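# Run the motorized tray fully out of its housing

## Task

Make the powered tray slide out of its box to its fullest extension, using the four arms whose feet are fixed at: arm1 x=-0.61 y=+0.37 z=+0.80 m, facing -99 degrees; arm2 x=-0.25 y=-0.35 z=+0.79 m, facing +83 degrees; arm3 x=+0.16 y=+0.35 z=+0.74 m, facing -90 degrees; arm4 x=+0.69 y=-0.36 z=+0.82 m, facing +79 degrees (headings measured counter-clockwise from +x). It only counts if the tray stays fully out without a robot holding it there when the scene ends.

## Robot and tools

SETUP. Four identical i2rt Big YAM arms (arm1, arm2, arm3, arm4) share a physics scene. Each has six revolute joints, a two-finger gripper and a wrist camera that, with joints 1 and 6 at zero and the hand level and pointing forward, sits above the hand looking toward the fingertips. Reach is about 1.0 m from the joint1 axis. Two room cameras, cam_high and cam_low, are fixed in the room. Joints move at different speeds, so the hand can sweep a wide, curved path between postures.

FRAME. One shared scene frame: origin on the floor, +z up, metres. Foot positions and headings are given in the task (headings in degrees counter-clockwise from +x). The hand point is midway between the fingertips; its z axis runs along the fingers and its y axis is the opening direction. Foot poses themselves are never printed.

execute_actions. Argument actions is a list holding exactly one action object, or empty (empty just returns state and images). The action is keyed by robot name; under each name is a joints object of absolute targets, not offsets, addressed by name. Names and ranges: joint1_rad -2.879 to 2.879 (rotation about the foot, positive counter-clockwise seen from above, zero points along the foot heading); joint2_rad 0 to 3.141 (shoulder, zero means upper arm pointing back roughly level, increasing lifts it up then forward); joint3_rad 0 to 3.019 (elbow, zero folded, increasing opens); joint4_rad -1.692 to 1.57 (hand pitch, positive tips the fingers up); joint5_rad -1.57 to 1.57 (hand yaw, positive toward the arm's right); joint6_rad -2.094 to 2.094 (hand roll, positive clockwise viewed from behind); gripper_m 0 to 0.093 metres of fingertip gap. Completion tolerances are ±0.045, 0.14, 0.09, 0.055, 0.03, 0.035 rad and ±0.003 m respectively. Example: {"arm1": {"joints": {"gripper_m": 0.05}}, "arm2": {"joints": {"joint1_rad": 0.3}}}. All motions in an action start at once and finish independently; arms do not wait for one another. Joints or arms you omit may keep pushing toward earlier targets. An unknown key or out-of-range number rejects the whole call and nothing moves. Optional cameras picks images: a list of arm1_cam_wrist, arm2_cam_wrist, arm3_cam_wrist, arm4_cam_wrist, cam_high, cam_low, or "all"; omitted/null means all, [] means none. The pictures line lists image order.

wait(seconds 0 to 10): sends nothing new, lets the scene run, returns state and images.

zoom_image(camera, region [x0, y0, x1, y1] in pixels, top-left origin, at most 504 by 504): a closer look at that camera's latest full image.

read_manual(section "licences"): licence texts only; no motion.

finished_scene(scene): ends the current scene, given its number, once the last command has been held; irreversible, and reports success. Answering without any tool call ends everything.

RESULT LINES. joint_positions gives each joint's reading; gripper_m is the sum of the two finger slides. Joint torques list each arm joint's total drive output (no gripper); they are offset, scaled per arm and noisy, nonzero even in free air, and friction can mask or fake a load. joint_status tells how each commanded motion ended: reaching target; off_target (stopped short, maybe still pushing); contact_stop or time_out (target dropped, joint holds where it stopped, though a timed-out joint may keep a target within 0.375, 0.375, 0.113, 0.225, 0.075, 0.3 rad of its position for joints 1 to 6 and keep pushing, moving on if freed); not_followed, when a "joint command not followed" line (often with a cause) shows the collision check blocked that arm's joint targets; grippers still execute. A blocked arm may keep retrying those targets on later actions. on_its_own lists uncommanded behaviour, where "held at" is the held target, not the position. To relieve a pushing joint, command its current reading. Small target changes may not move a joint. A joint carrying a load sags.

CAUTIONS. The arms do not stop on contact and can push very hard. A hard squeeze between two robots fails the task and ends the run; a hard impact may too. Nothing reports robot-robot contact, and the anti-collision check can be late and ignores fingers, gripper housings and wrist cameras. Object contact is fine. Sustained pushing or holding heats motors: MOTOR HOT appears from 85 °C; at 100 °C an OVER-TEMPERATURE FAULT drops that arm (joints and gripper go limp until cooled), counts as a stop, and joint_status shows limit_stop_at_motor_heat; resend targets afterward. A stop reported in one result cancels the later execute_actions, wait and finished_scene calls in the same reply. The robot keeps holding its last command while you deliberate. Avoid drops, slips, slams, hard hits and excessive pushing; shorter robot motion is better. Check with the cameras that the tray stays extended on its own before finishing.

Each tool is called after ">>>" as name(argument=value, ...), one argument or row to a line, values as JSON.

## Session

>>> execute_actions(
  actions=[],
)

Scene clock: 0.00 s.
Joint torques (N m, as the arm reports them, + toward a larger angle): no reading
Motor temperatures (°C, as the motors report them): arm1=[29 31 31 29 28 28] | arm2=[29 30 31 29 29 26] | arm3=[27 31 32 26 30 30] | arm4=[27 30 31 27 27 27]
arm1.joint_positions: joint1_rad=+0.247 joint2_rad=+0.353 joint3_rad=+1.671 joint4_rad=-1.347 joint5_rad=-0.173 joint6_rad=-0.307 gripper_m=+0.094
arm1.joint_status: not commanded
arm1.hand: x=-0.5729 y=+0.3356 z=+1.4828 quat_wxyz=(-0.481, -0.346, -0.633, +0.498) (m; scene frame)
arm2.joint_positions: joint1_rad=-0.138 joint2_rad=+0.394 joint3_rad=+1.447 joint4_rad=-1.354 joint5_rad=-0.045 joint6_rad=-0.597 gripper_m=+0.095
arm2.joint_status: not commanded
arm2.hand: x=-0.2223 y=-0.2323 z=+1.3910 quat_wxyz=(-0.551, +0.660, -0.458, -0.228) (m; scene frame)
arm3.joint_positions: joint1_rad=+0.271 joint2_rad=+0.610 joint3_rad=+1.349 joint4_rad=-1.397 joint5_rad=+0.056 joint6_rad=+0.569 gripper_m=+0.094
arm3.joint_status: not commanded
arm3.hand: x=+0.2094 y=+0.1307 z=+1.2445 quat_wxyz=(-0.401, -0.731, -0.522, +0.181) (m; scene frame)
arm4.joint_positions: joint1_rad=-0.750 joint2_rad=+0.287 joint3_rad=+1.712 joint4_rad=-1.163 joint5_rad=-0.111 joint6_rad=-0.268 gripper_m=+0.094
arm4.joint_status: not commanded
arm4.hand: x=+0.6592 y=-0.3656 z=+1.5605 quat_wxyz=(-0.773, +0.299, -0.531, -0.175) (m; scene frame)
pictures: arm1_cam_wrist, arm2_cam_wrist, arm3_cam_wrist, arm4_cam_wrist, cam_high, cam_low
Images, in order (width x height): arm1_cam_wrist 504x504, arm2_cam_wrist 504x504, arm3_cam_wrist 504x504, arm4_cam_wrist 504x504, cam_high 504x504, cam_low 504x504.

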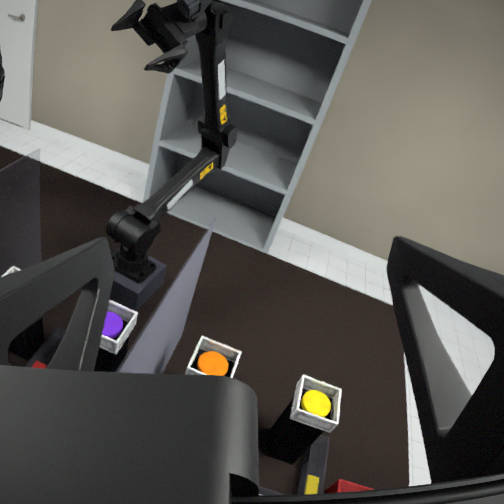

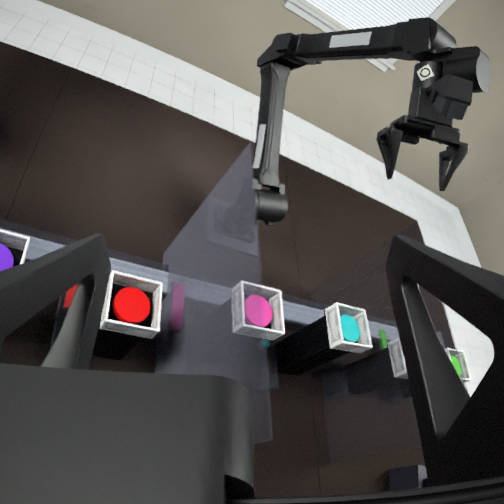

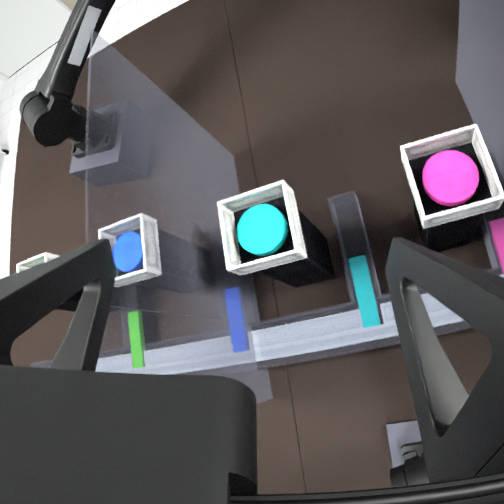

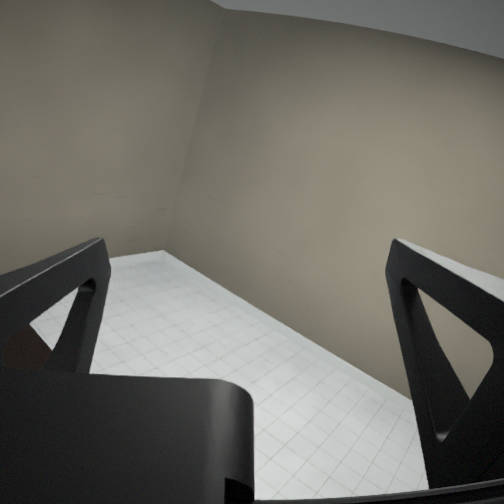

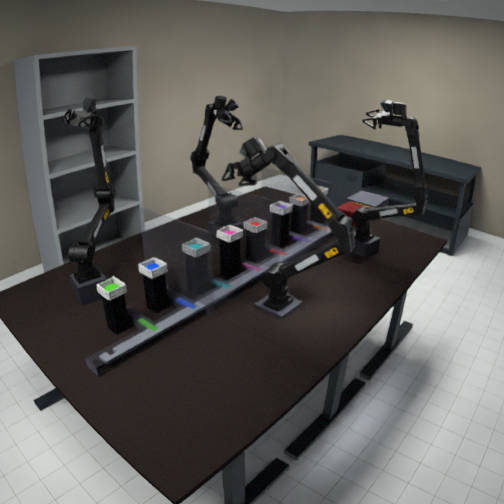

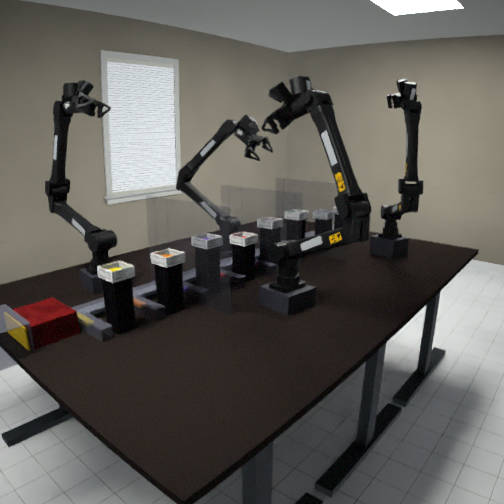

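Survey both sets first.

>>> execute_actions(
  actions=[
    {"arm1":{"joints":{"joint1_rad":0.32,"joint2_rad":1.4,"joint3_rad":1.23,"joint4_rad":-1.4,"joint5_rad":0,"joint6_rad":0,"gripper_m":0}},"arm2":{"joints":{"joint1_rad":-0.25,"joint2_rad":1.31,"joint3_rad":1.13,"joint4_rad":-1.4,"joint5_rad":0,"joint6_rad":0,"gripper_m":0}},"arm3":{"joints":{"joint1_rad":0.44,"joint2_rad":1.33,"joint3_rad":1.37,"joint4_rad":-1.61,"joint5_rad":0,"joint6_rad":0,"gripper_m":0}},"arm4":{"joints":{"joint1_rad":0,"joint2_rad":1.31,"joint3_rad":1.06,"joint4_rad":-1.33,"joint5_rad":0,"joint6_rad":0,"gripper_m":0}}},
  ],
  cameras=["arm1_cam_wrist","arm2_cam_wrist","arm3_cam_wrist","arm4_cam_wrist"],
)

>>> execute_actions(
  actions=[
    {"arm1":{"joints":{"joint1_rad":-0.22}},"arm2":{"joints":{"joint1_rad":0.34}},"arm3":{"joints":{"joint1_rad":-0.14}},"arm4":{"joints":{"joint1_rad":0.62}}},
  ],
  cameras=["arm1_cam_wrist","arm2_cam_wrist","arm3_cam_wrist","arm4_cam_wrist"],
)

Scene clock: 14.30 s.
Joint torques (N m, as the arm reports them, + toward a larger angle): arm1=[  1.31 -12.07   9.63  -0.06   0.13   0.22] | arm2=[-1.67 -7.88  8.14  0.18  0.14  0.34] | arm3=[  0.8  -12.01  10.04  -0.17  -0.07  -0.32] | arm4=[ 1.45 -9.55  9.02  0.16 -0.11  0.18]
Motor temperatures (°C, as the motors report them): arm1=[29 31 32 29 28 28] | arm2=[29 31 33 29 29 26] | arm3=[27 31 37 27 30 30] | arm4=[27 31 32 27 27 27]
arm1.joint_positions: joint1_rad=+0.315 joint2_rad=+1.397 joint3_rad=+1.216 joint4_rad=-1.388 joint5_rad=-0.003 joint6_rad=-0.015 gripper_m=+0.000
arm1.joint_status: all done
arm1.hand: x=-0.5414 y=-0.0272 z=+0.9914 quat_wxyz=(+0.003, -0.642, -0.767, -0.004) (m; scene frame)
arm2.joint_positions: joint1_rad=-0.247 joint2_rad=+1.307 joint3_rad=+1.131 joint4_rad=-1.392 joint5_rad=-0.004 joint6_rad=-0.016 gripper_m=+0.001
arm2.joint_status: all done
arm2.hand: x=-0.1175 y=-0.0082 z=+0.9957 quat_wxyz=(+0.001, +0.570, -0.822, -0.009) (m; scene frame)
arm3.joint_positions: joint1_rad=+0.436 joint2_rad=+1.332 joint3_rad=+1.349 joint4_rad=-1.594 joint5_rad=+0.004 joint6_rad=+0.013 gripper_m=+0.000
arm3.joint_status: all done
arm3.hand: x=+0.3166 y=+0.0089 z=+1.0092 quat_wxyz=(+0.005, -0.545, -0.838, -0.002) (m; scene frame)
arm4.joint_positions: joint1_rad=-0.003 joint2_rad=+1.298 joint3_rad=+1.049 joint4_rad=-1.320 joint5_rad=+0.002 joint6_rad=-0.014 gripper_m=+0.001
arm4.joint_status: all done
arm4.hand: x=+0.7638 y=-0.0119 z=+0.9909 quat_wxyz=(-0.001, +0.638, -0.770, -0.003) (m; scene frame)
pictures: arm1_cam_wrist, arm2_cam_wrist, arm3_cam_wrist, arm4_cam_wrist
Images, in order (width x height): arm1_cam_wrist 504x504, arm2_cam_wrist 504x504, arm3_cam_wrist 504x504, arm4_cam_wrist 504x504.

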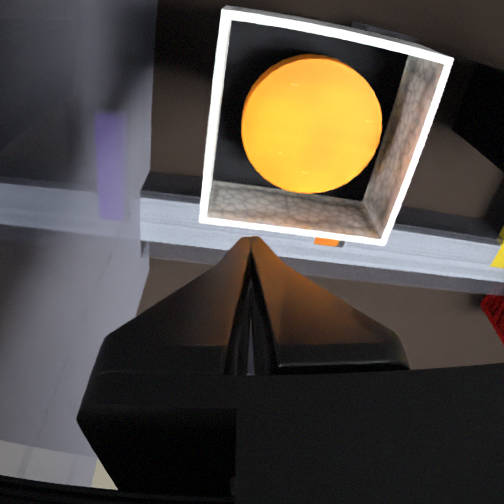

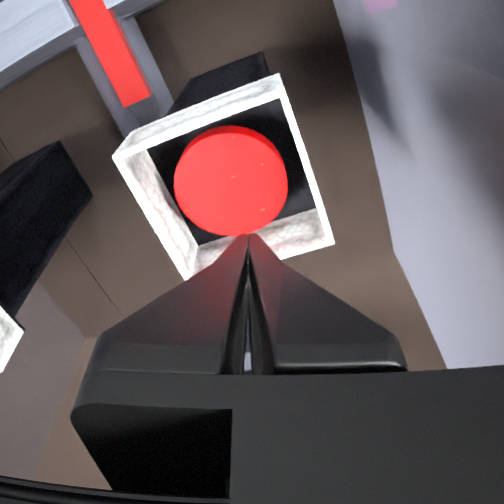

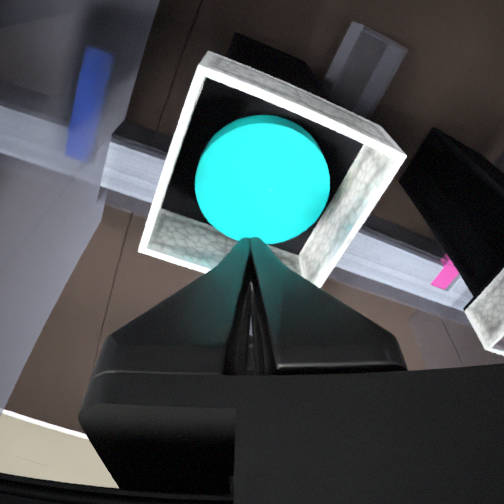

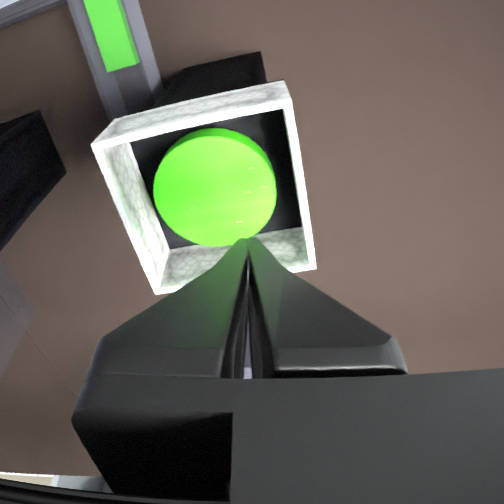

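Scene clock: 15.53 s.
Joint torques (N m, as the arm reports them, + toward a larger angle): arm1=[  0.89 -11.74   9.88  -0.24   0.02   0.24] | arm2=[-2.25 -8.17  8.05  0.18  0.05  0.3 ] | arm3=[  0.87 -12.02  10.05  -0.05  -0.02  -0.3 ] | arm4=[ 1.8  -9.33  8.98  0.14 -0.09  0.17]
Motor temperatures (°C, as the motors report them): arm1=[29 32 33 29 28 28] | arm2=[29 31 33 29 29 26] | arm3=[27 32 37 27 30 30] | arm4=[27 31 33 27 27 27]
arm1.joint_positions: joint1_rad=-0.222 joint2_rad=+1.397 joint3_rad=+1.216 joint4_rad=-1.388 joint5_rad=+0.000 joint6_rad=-0.013 gripper_m=+0.000
arm1.joint_status: all done
arm1.hand: x=-0.7527 y=-0.0046 z=+0.9923 quat_wxyz=(+0.005, -0.823, -0.569, -0.001) (m; scene frame)
arm2.joint_positions: joint1_rad=+0.343 joint2_rad=+1.307 joint3_rad=+1.131 joint4_rad=-1.392 joint5_rad=-0.001 joint6_rad=-0.014 gripper_m=+0.001
arm2.joint_status: all done
arm2.hand: x=-0.3288 y=+0.0085 z=+0.9978 quat_wxyz=(-0.001, +0.784, -0.621, -0.008) (m; scene frame)
arm3.joint_positions: joint1_rad=-0.144 joint2_rad=+1.332 joint3_rad=+1.349 joint4_rad=-1.594 joint5_rad=+0.002 joint6_rad=+0.011 gripper_m=+0.000
arm3.joint_status: all done
arm3.hand: x=+0.1030 y=-0.0210 z=+1.0090 quat_wxyz=(+0.004, -0.761, -0.649, -0.003) (m; scene frame)
arm4.joint_positions: joint1_rad=+0.614 joint2_rad=+1.298 joint3_rad=+1.049 joint4_rad=-1.320 joint5_rad=+0.001 joint6_rad=-0.013 gripper_m=+0.001
arm4.joint_status: all done
arm4.hand: x=+0.5485 y=-0.0345 z=+0.9919 quat_wxyz=(-0.002, +0.841, -0.541, -0.004) (m; scene frame)
pictures: arm1_cam_wrist, arm2_cam_wrist, arm3_cam_wrist, arm4_cam_wrist
Images, in order (width x height): arm1_cam_wrist 504x504, arm2_cam_wrist 504x504, arm3_cam_wrist 504x504, arm4_cam_wrist 504x504.

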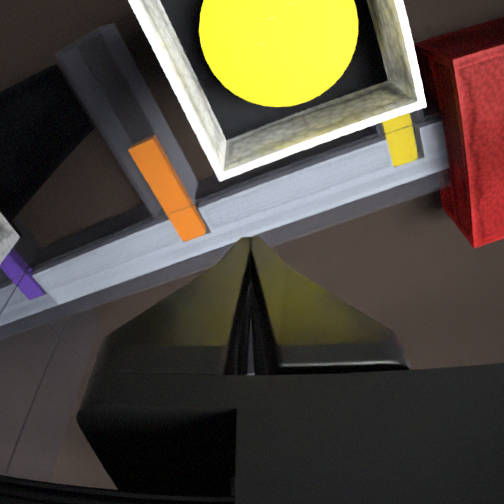

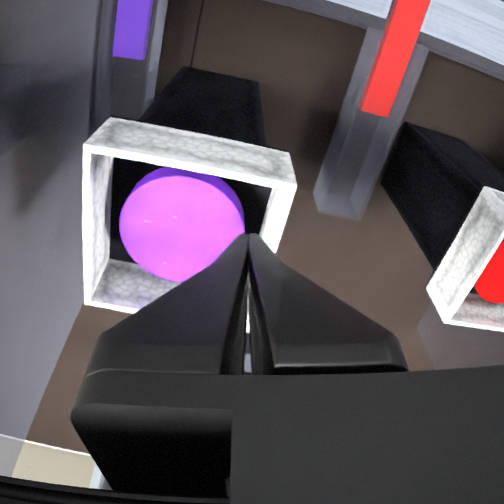

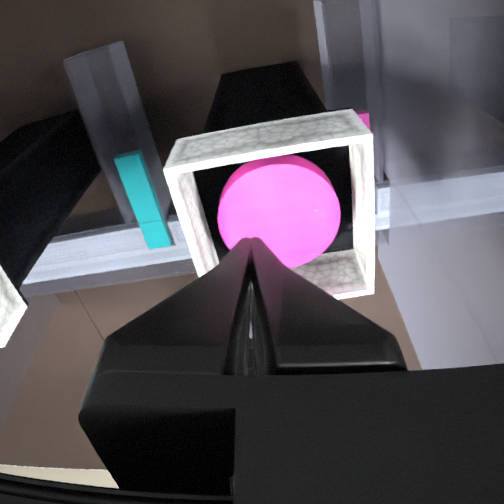

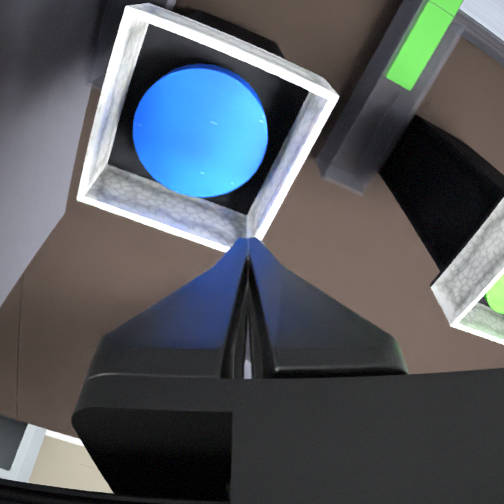

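>>> execute_actions(
  actions=[
    {"arm1":{"joints":{"joint1_rad":-0.25,"joint2_rad":1.54,"joint3_rad":1.38,"joint4_rad":-1.35}},"arm2":{"joints":{"joint1_rad":0.44,"joint2_rad":1.23,"joint3_rad":1.01,"joint4_rad":-1.35}},"arm3":{"joints":{"joint1_rad":-0.19,"joint2_rad":1.26,"joint3_rad":1.2,"joint4_rad":-1.51}},"arm4":{"joints":{"joint1_rad":0.68,"joint2_rad":1.36,"joint3_rad":1.01,"joint4_rad":-1.22}}},
  ],
  cameras=[],
)

>>> execute_actions(
  actions=[
    {"arm1":{"joints":{"joint2_rad":1.63,"joint3_rad":1.2,"joint4_rad":-1.21}},"arm2":{"joints":{"joint2_rad":1.31,"joint3_rad":0.89,"joint4_rad":-1.225}},"arm3":{"joints":{"joint2_rad":1.31,"joint3_rad":1.07,"joint4_rad":-1.4}},"arm4":{"joints":{"joint2_rad":1.445,"joint3_rad":0.9,"joint4_rad":-1.1}}},
  ],
  cameras=[],
)

>>> wait(
  seconds=10,
)

>>> wait(
  seconds=10,
)

>>> zoom_image(
  camera="cam_high",
  region=[80,190,380,390],
)

Scene clock: 44.60 s.
Joint torques (N m, as the arm reports them, + toward a larger angle): arm1=[  1.08 -14.96  13.24   0.51   0.03   0.18] | arm2=[-1.96 -7.17  7.55  0.94  0.06  0.31] | arm3=[ 0.26 -9.96  8.32  1.31  0.01 -0.28] | arm4=[  1.52 -10.7    7.62   1.16  -0.08   0.17]
Motor temperatures (°C, as the motors report them): arm1=[29 32 38 29 28 28] | arm2=[29 32 36 29 29 26] | arm3=[27 33 43 26 30 30] | arm4=[27 31 39 27 27 27]
arm1.joint_positions: joint1_rad=-0.243 joint2_rad=+1.549 joint3_rad=+1.322 joint4_rad=-1.357 joint5_rad=+0.000 joint6_rad=-0.013 gripper_m=+0.000
arm1.joint_status: all done
arm1.hand: x=-0.7801 y=-0.0481 z=+0.9699 quat_wxyz=(+0.009, -0.828, -0.560, -0.008) (m; scene frame)
arm2.joint_positions: joint1_rad=+0.446 joint2_rad=+1.232 joint3_rad=+1.019 joint4_rad=-1.359 joint5_rad=-0.001 joint6_rad=-0.014 gripper_m=+0.001
arm2.joint_status: all done
arm2.hand: x=-0.3552 y=-0.0319 z=+0.9804 quat_wxyz=(-0.001, +0.815, -0.580, -0.006) (m; scene frame)
arm3.joint_positions: joint1_rad=-0.188 joint2_rad=+1.251 joint3_rad=+1.202 joint4_rad=-1.527 joint5_rad=+0.002 joint6_rad=+0.011 gripper_m=+0.000
arm3.joint_status: all done
arm3.hand: x=+0.0923 y=+0.0124 z=+0.9807 quat_wxyz=(+0.003, -0.775, -0.632, -0.003) (m; scene frame)
arm4.joint_positions: joint1_rad=+0.675 joint2_rad=+1.357 joint3_rad=+1.015 joint4_rad=-1.232 joint5_rad=+0.001 joint6_rad=-0.013 gripper_m=+0.001
arm4.joint_status: all done
arm4.hand: x=+0.5238 y=-0.0337 z=+0.9595 quat_wxyz=(+0.000, +0.857, -0.515, -0.002) (m; scene frame)
pictures: none
No camera images: the call's "cameras" was empty. Leave "cameras" out to get every camera's image.

Scene clock: 45.43 s.
Joint torques (N m, as the arm reports them, + toward a larger angle): arm1=[  0.49 -10.53   4.61   0.7    0.05   0.25] | arm2=[-1.99 -4.82  4.68  1.32  0.05  0.3 ] | arm3=[ 0.06 -7.88  5.15  1.21 -0.01 -0.29] | arm4=[ 1.75 -7.48  4.56  1.49 -0.08  0.16]
Motor temperatures (°C, as the motors report them): arm1=[29 32 38 29 28 28] | arm2=[29 32 36 29 29 26] | arm3=[27 33 42 26 30 30] | arm4=[27 31 39 27 27 27]
arm1.joint_positions: joint1_rad=-0.243 joint2_rad=+1.585 joint3_rad=+1.249 joint4_rad=-1.216 joint5_rad=+0.000 joint6_rad=-0.013 gripper_m=+0.000
arm1.joint_status: all done
arm1.hand: x=-0.7841 y=-0.0567 z=+0.9276 quat_wxyz=(+0.000, -0.828, -0.560, +0.006) (m; scene frame)
arm2.joint_positions: joint1_rad=+0.446 joint2_rad=+1.278 joint3_rad=+0.935 joint4_rad=-1.242 joint5_rad=-0.001 joint6_rad=-0.014 gripper_m=+0.001
arm2.joint_status: all done
arm2.hand: x=-0.3558 y=-0.0307 z=+0.9352 quat_wxyz=(+0.003, +0.815, -0.580, -0.001) (m; scene frame)
arm3.joint_positions: joint1_rad=-0.188 joint2_rad=+1.273 joint3_rad=+1.115 joint4_rad=-1.414 joint5_rad=+0.002 joint6_rad=+0.011 gripper_m=+0.000
arm3.joint_status: all done
arm3.hand: x=+0.0914 y=+0.0076 z=+0.9405 quat_wxyz=(+0.002, -0.775, -0.632, -0.001) (m; scene frame)
arm4.joint_positions: joint1_rad=+0.675 joint2_rad=+1.401 joint3_rad=+0.941 joint4_rad=-1.118 joint5_rad=+0.001 joint6_rad=-0.013 gripper_m=+0.000
arm4.joint_status: all done
arm4.hand: x=+0.5244 y=-0.0352 z=+0.9182 quat_wxyz=(+0.001, +0.857, -0.515, +0.000) (m; scene frame)
pictures: none
No camera images: the call's "cameras" was empty. Leave "cameras" out to get every camera's image.

Scene clock: 55.43 s.
Joint torques (N m, as the arm reports them, + toward a larger angle): arm1=[  0.29 -11.37   4.44   0.75   0.05   0.23] | arm2=[-2.02 -4.88  4.66  1.31  0.05  0.29] | arm3=[ 0.2  -7.94  5.2   1.17 -0.01 -0.32] | arm4=[ 1.77 -7.61  4.62  1.43 -0.08  0.17]
Motor temperatures (°C, as the motors report them): arm1=[29 32 35 29 28 28] | arm2=[29 31 34 29 29 26] | arm3=[27 33 40 27 30 30] | arm4=[27 31 36 27 27 27]
arm1.joint_positions: joint1_rad=-0.243 joint2_rad=+1.585 joint3_rad=+1.249 joint4_rad=-1.216 joint5_rad=+0.000 joint6_rad=-0.013 gripper_m=+0.000
arm1.joint_status: all done
arm1.hand: x=-0.7841 y=-0.0567 z=+0.9276 quat_wxyz=(+0.000, -0.828, -0.560, +0.006) (m; scene frame)
arm2.joint_positions: joint1_rad=+0.446 joint2_rad=+1.278 joint3_rad=+0.935 joint4_rad=-1.242 joint5_rad=-0.001 joint6_rad=-0.014 gripper_m=+0.001
arm2.joint_status: all done
arm2.hand: x=-0.3558 y=-0.0307 z=+0.9352 quat_wxyz=(+0.003, +0.815, -0.580, -0.001) (m; scene frame)
arm3.joint_positions: joint1_rad=-0.188 joint2_rad=+1.273 joint3_rad=+1.115 joint4_rad=-1.414 joint5_rad=+0.002 joint6_rad=+0.011 gripper_m=+0.000
arm3.joint_status: all done
arm3.hand: x=+0.0914 y=+0.0076 z=+0.9405 quat_wxyz=(+0.002, -0.775, -0.632, -0.001) (m; scene frame)
arm4.joint_positions: joint1_rad=+0.675 joint2_rad=+1.401 joint3_rad=+0.941 joint4_rad=-1.118 joint5_rad=+0.001 joint6_rad=-0.013 gripper_m=+0.000
arm4.joint_status: all done
arm4.hand: x=+0.5244 y=-0.0352 z=+0.9182 quat_wxyz=(+0.001, +0.857, -0.515, +0.000) (m; scene frame)
wait: 10.00 s; at rest by 0.27 s
pictures: arm1_cam_wrist, arm2_cam_wrist, arm3_cam_wrist, arm4_cam_wrist, cam_high, cam_low
Images, in order (width x height): arm1_cam_wrist 504x504, arm2_cam_wrist 504x504, arm3_cam_wrist 504x504, arm4_cam_wrist 504x504, cam_high 504x504, cam_low 504x504.

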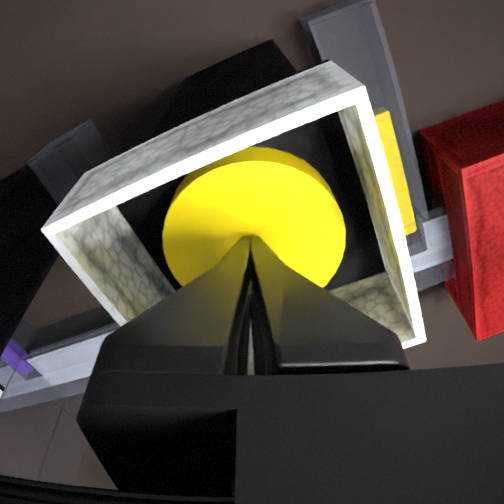

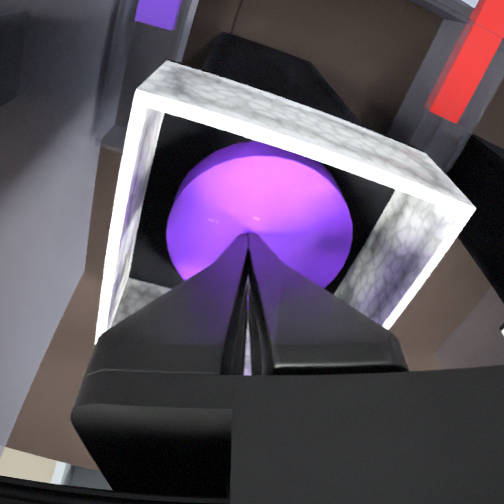

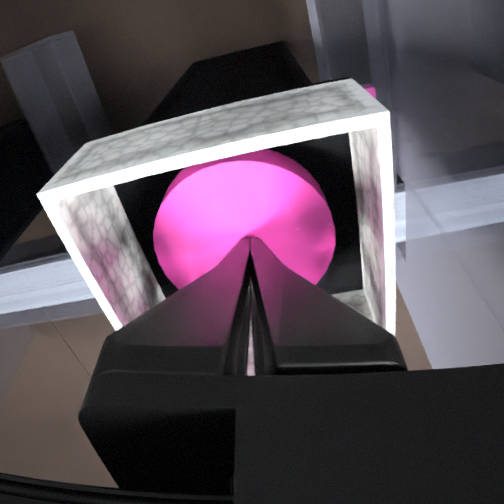

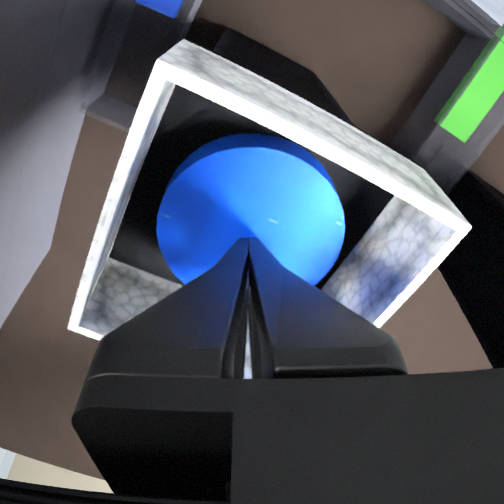

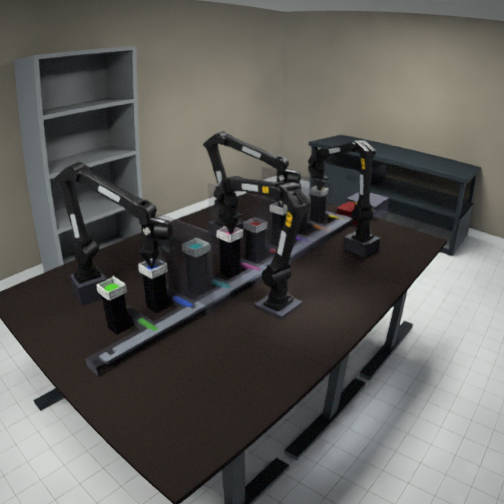

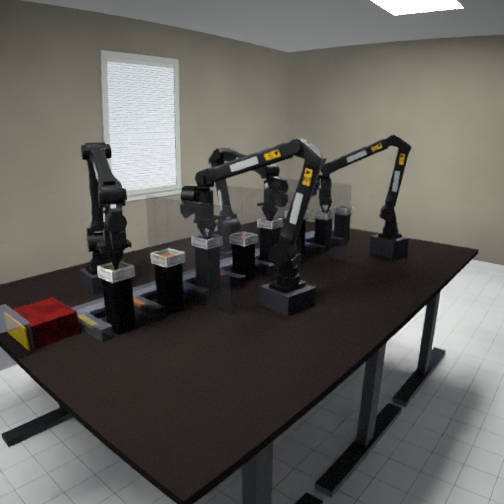

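Scene clock: 65.43 s.
Joint torques (N m, as the arm reports them, + toward a larger angle): arm1=[  0.5  -10.45   4.69   0.55   0.     0.25] | arm2=[-1.95 -4.77  4.65  1.3   0.05  0.3 ] | arm3=[ 0.3  -7.64  5.1   1.2  -0.02 -0.28] | arm4=[ 1.67 -7.64  4.61  1.43 -0.08  0.17]
Motor temperatures (°C, as the motors report them): arm1=[29 32 34 29 28 28] | arm2=[29 31 34 29 29 26] | arm3=[27 32 38 27 30 30] | arm4=[27 31 35 27 27 27]
arm1.joint_positions: joint1_rad=-0.243 joint2_rad=+1.585 joint3_rad=+1.249 joint4_rad=-1.216 joint5_rad=+0.000 joint6_rad=-0.013 gripper_m=+0.000
arm1.joint_status: all done
arm1.hand: x=-0.7841 y=-0.0567 z=+0.9276 quat_wxyz=(+0.000, -0.828, -0.560, +0.006) (m; scene frame)
arm2.joint_positions: joint1_rad=+0.446 joint2_rad=+1.278 joint3_rad=+0.935 joint4_rad=-1.242 joint5_rad=-0.001 joint6_rad=-0.014 gripper_m=+0.001
arm2.joint_status: all done
arm2.hand: x=-0.3558 y=-0.0307 z=+0.9352 quat_wxyz=(+0.003, +0.815, -0.580, -0.001) (m; scene frame)
arm3.joint_positions: joint1_rad=-0.188 joint2_rad=+1.273 joint3_rad=+1.115 joint4_rad=-1.414 joint5_rad=+0.002 joint6_rad=+0.011 gripper_m=+0.000
arm3.joint_status: all done
arm3.hand: x=+0.0914 y=+0.0076 z=+0.9405 quat_wxyz=(+0.002, -0.775, -0.632, -0.001) (m; scene frame)
arm4.joint_positions: joint1_rad=+0.675 joint2_rad=+1.401 joint3_rad=+0.941 joint4_rad=-1.118 joint5_rad=+0.001 joint6_rad=-0.013 gripper_m=+0.000
arm4.joint_status: all done
arm4.hand: x=+0.5244 y=-0.0352 z=+0.9182 quat_wxyz=(+0.001, +0.857, -0.515, +0.000) (m; scene frame)
wait: 10.00 s; at rest by 0.27 s
pictures: arm1_cam_wrist, arm2_cam_wrist, arm3_cam_wrist, arm4_cam_wrist, cam_high, cam_low
Images, in order (width x height): arm1_cam_wrist 504x504, arm2_cam_wrist 504x504, arm3_cam_wrist 504x504, arm4_cam_wrist 504x504, cam_high 504x504, cam_low 504x504.

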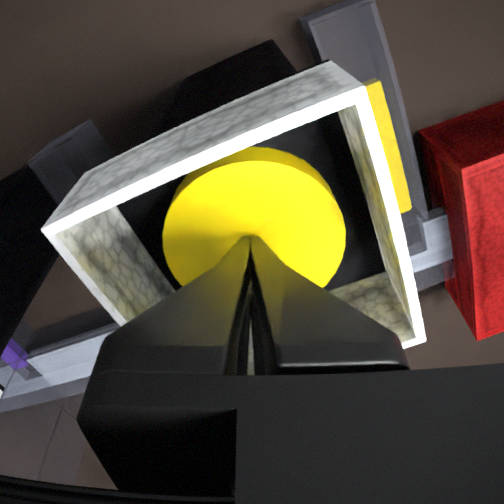

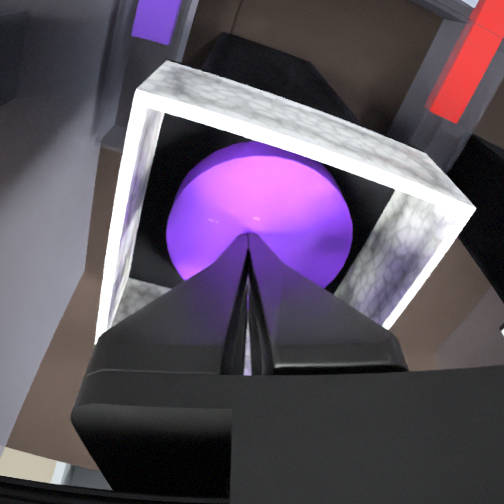

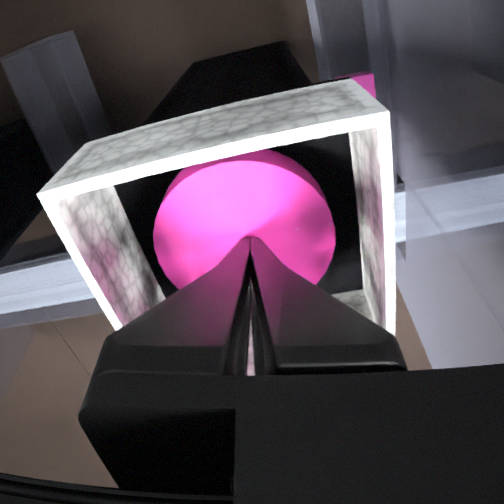

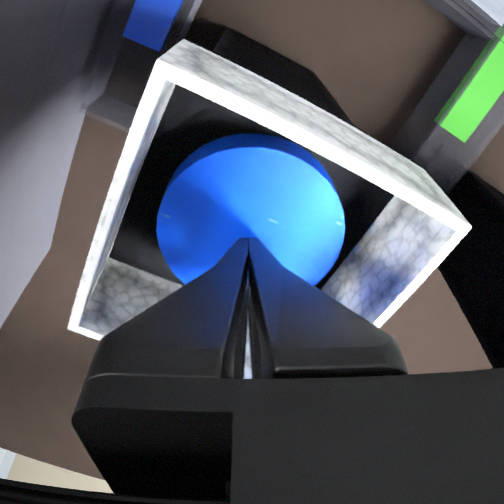

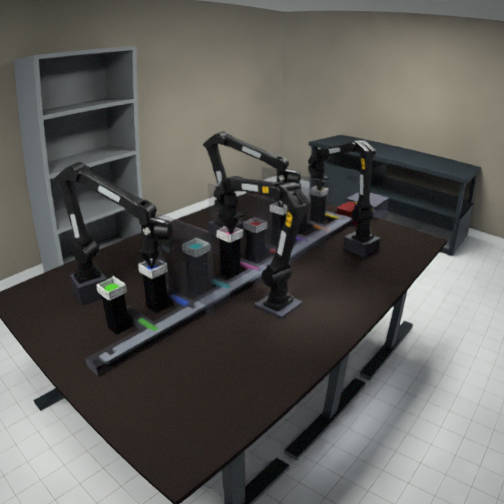

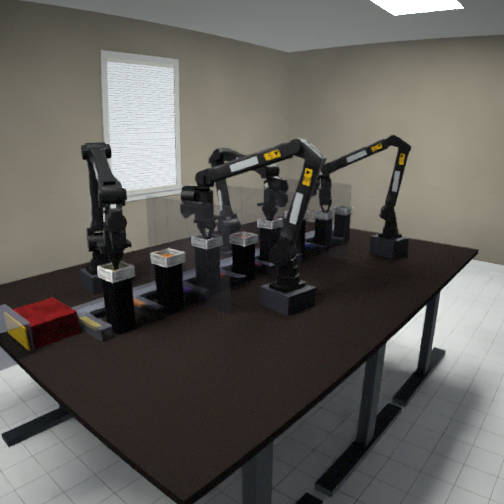

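Region (80, 190, 380, 390) of cam_high's 504x504 image, scaled by 1.680, with more detail than that image has.

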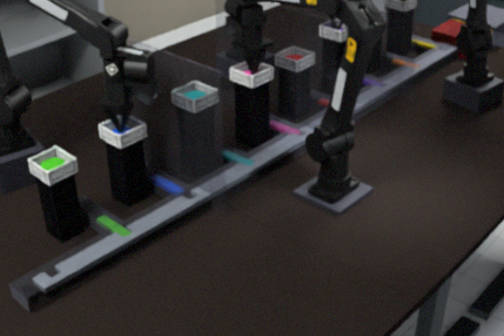

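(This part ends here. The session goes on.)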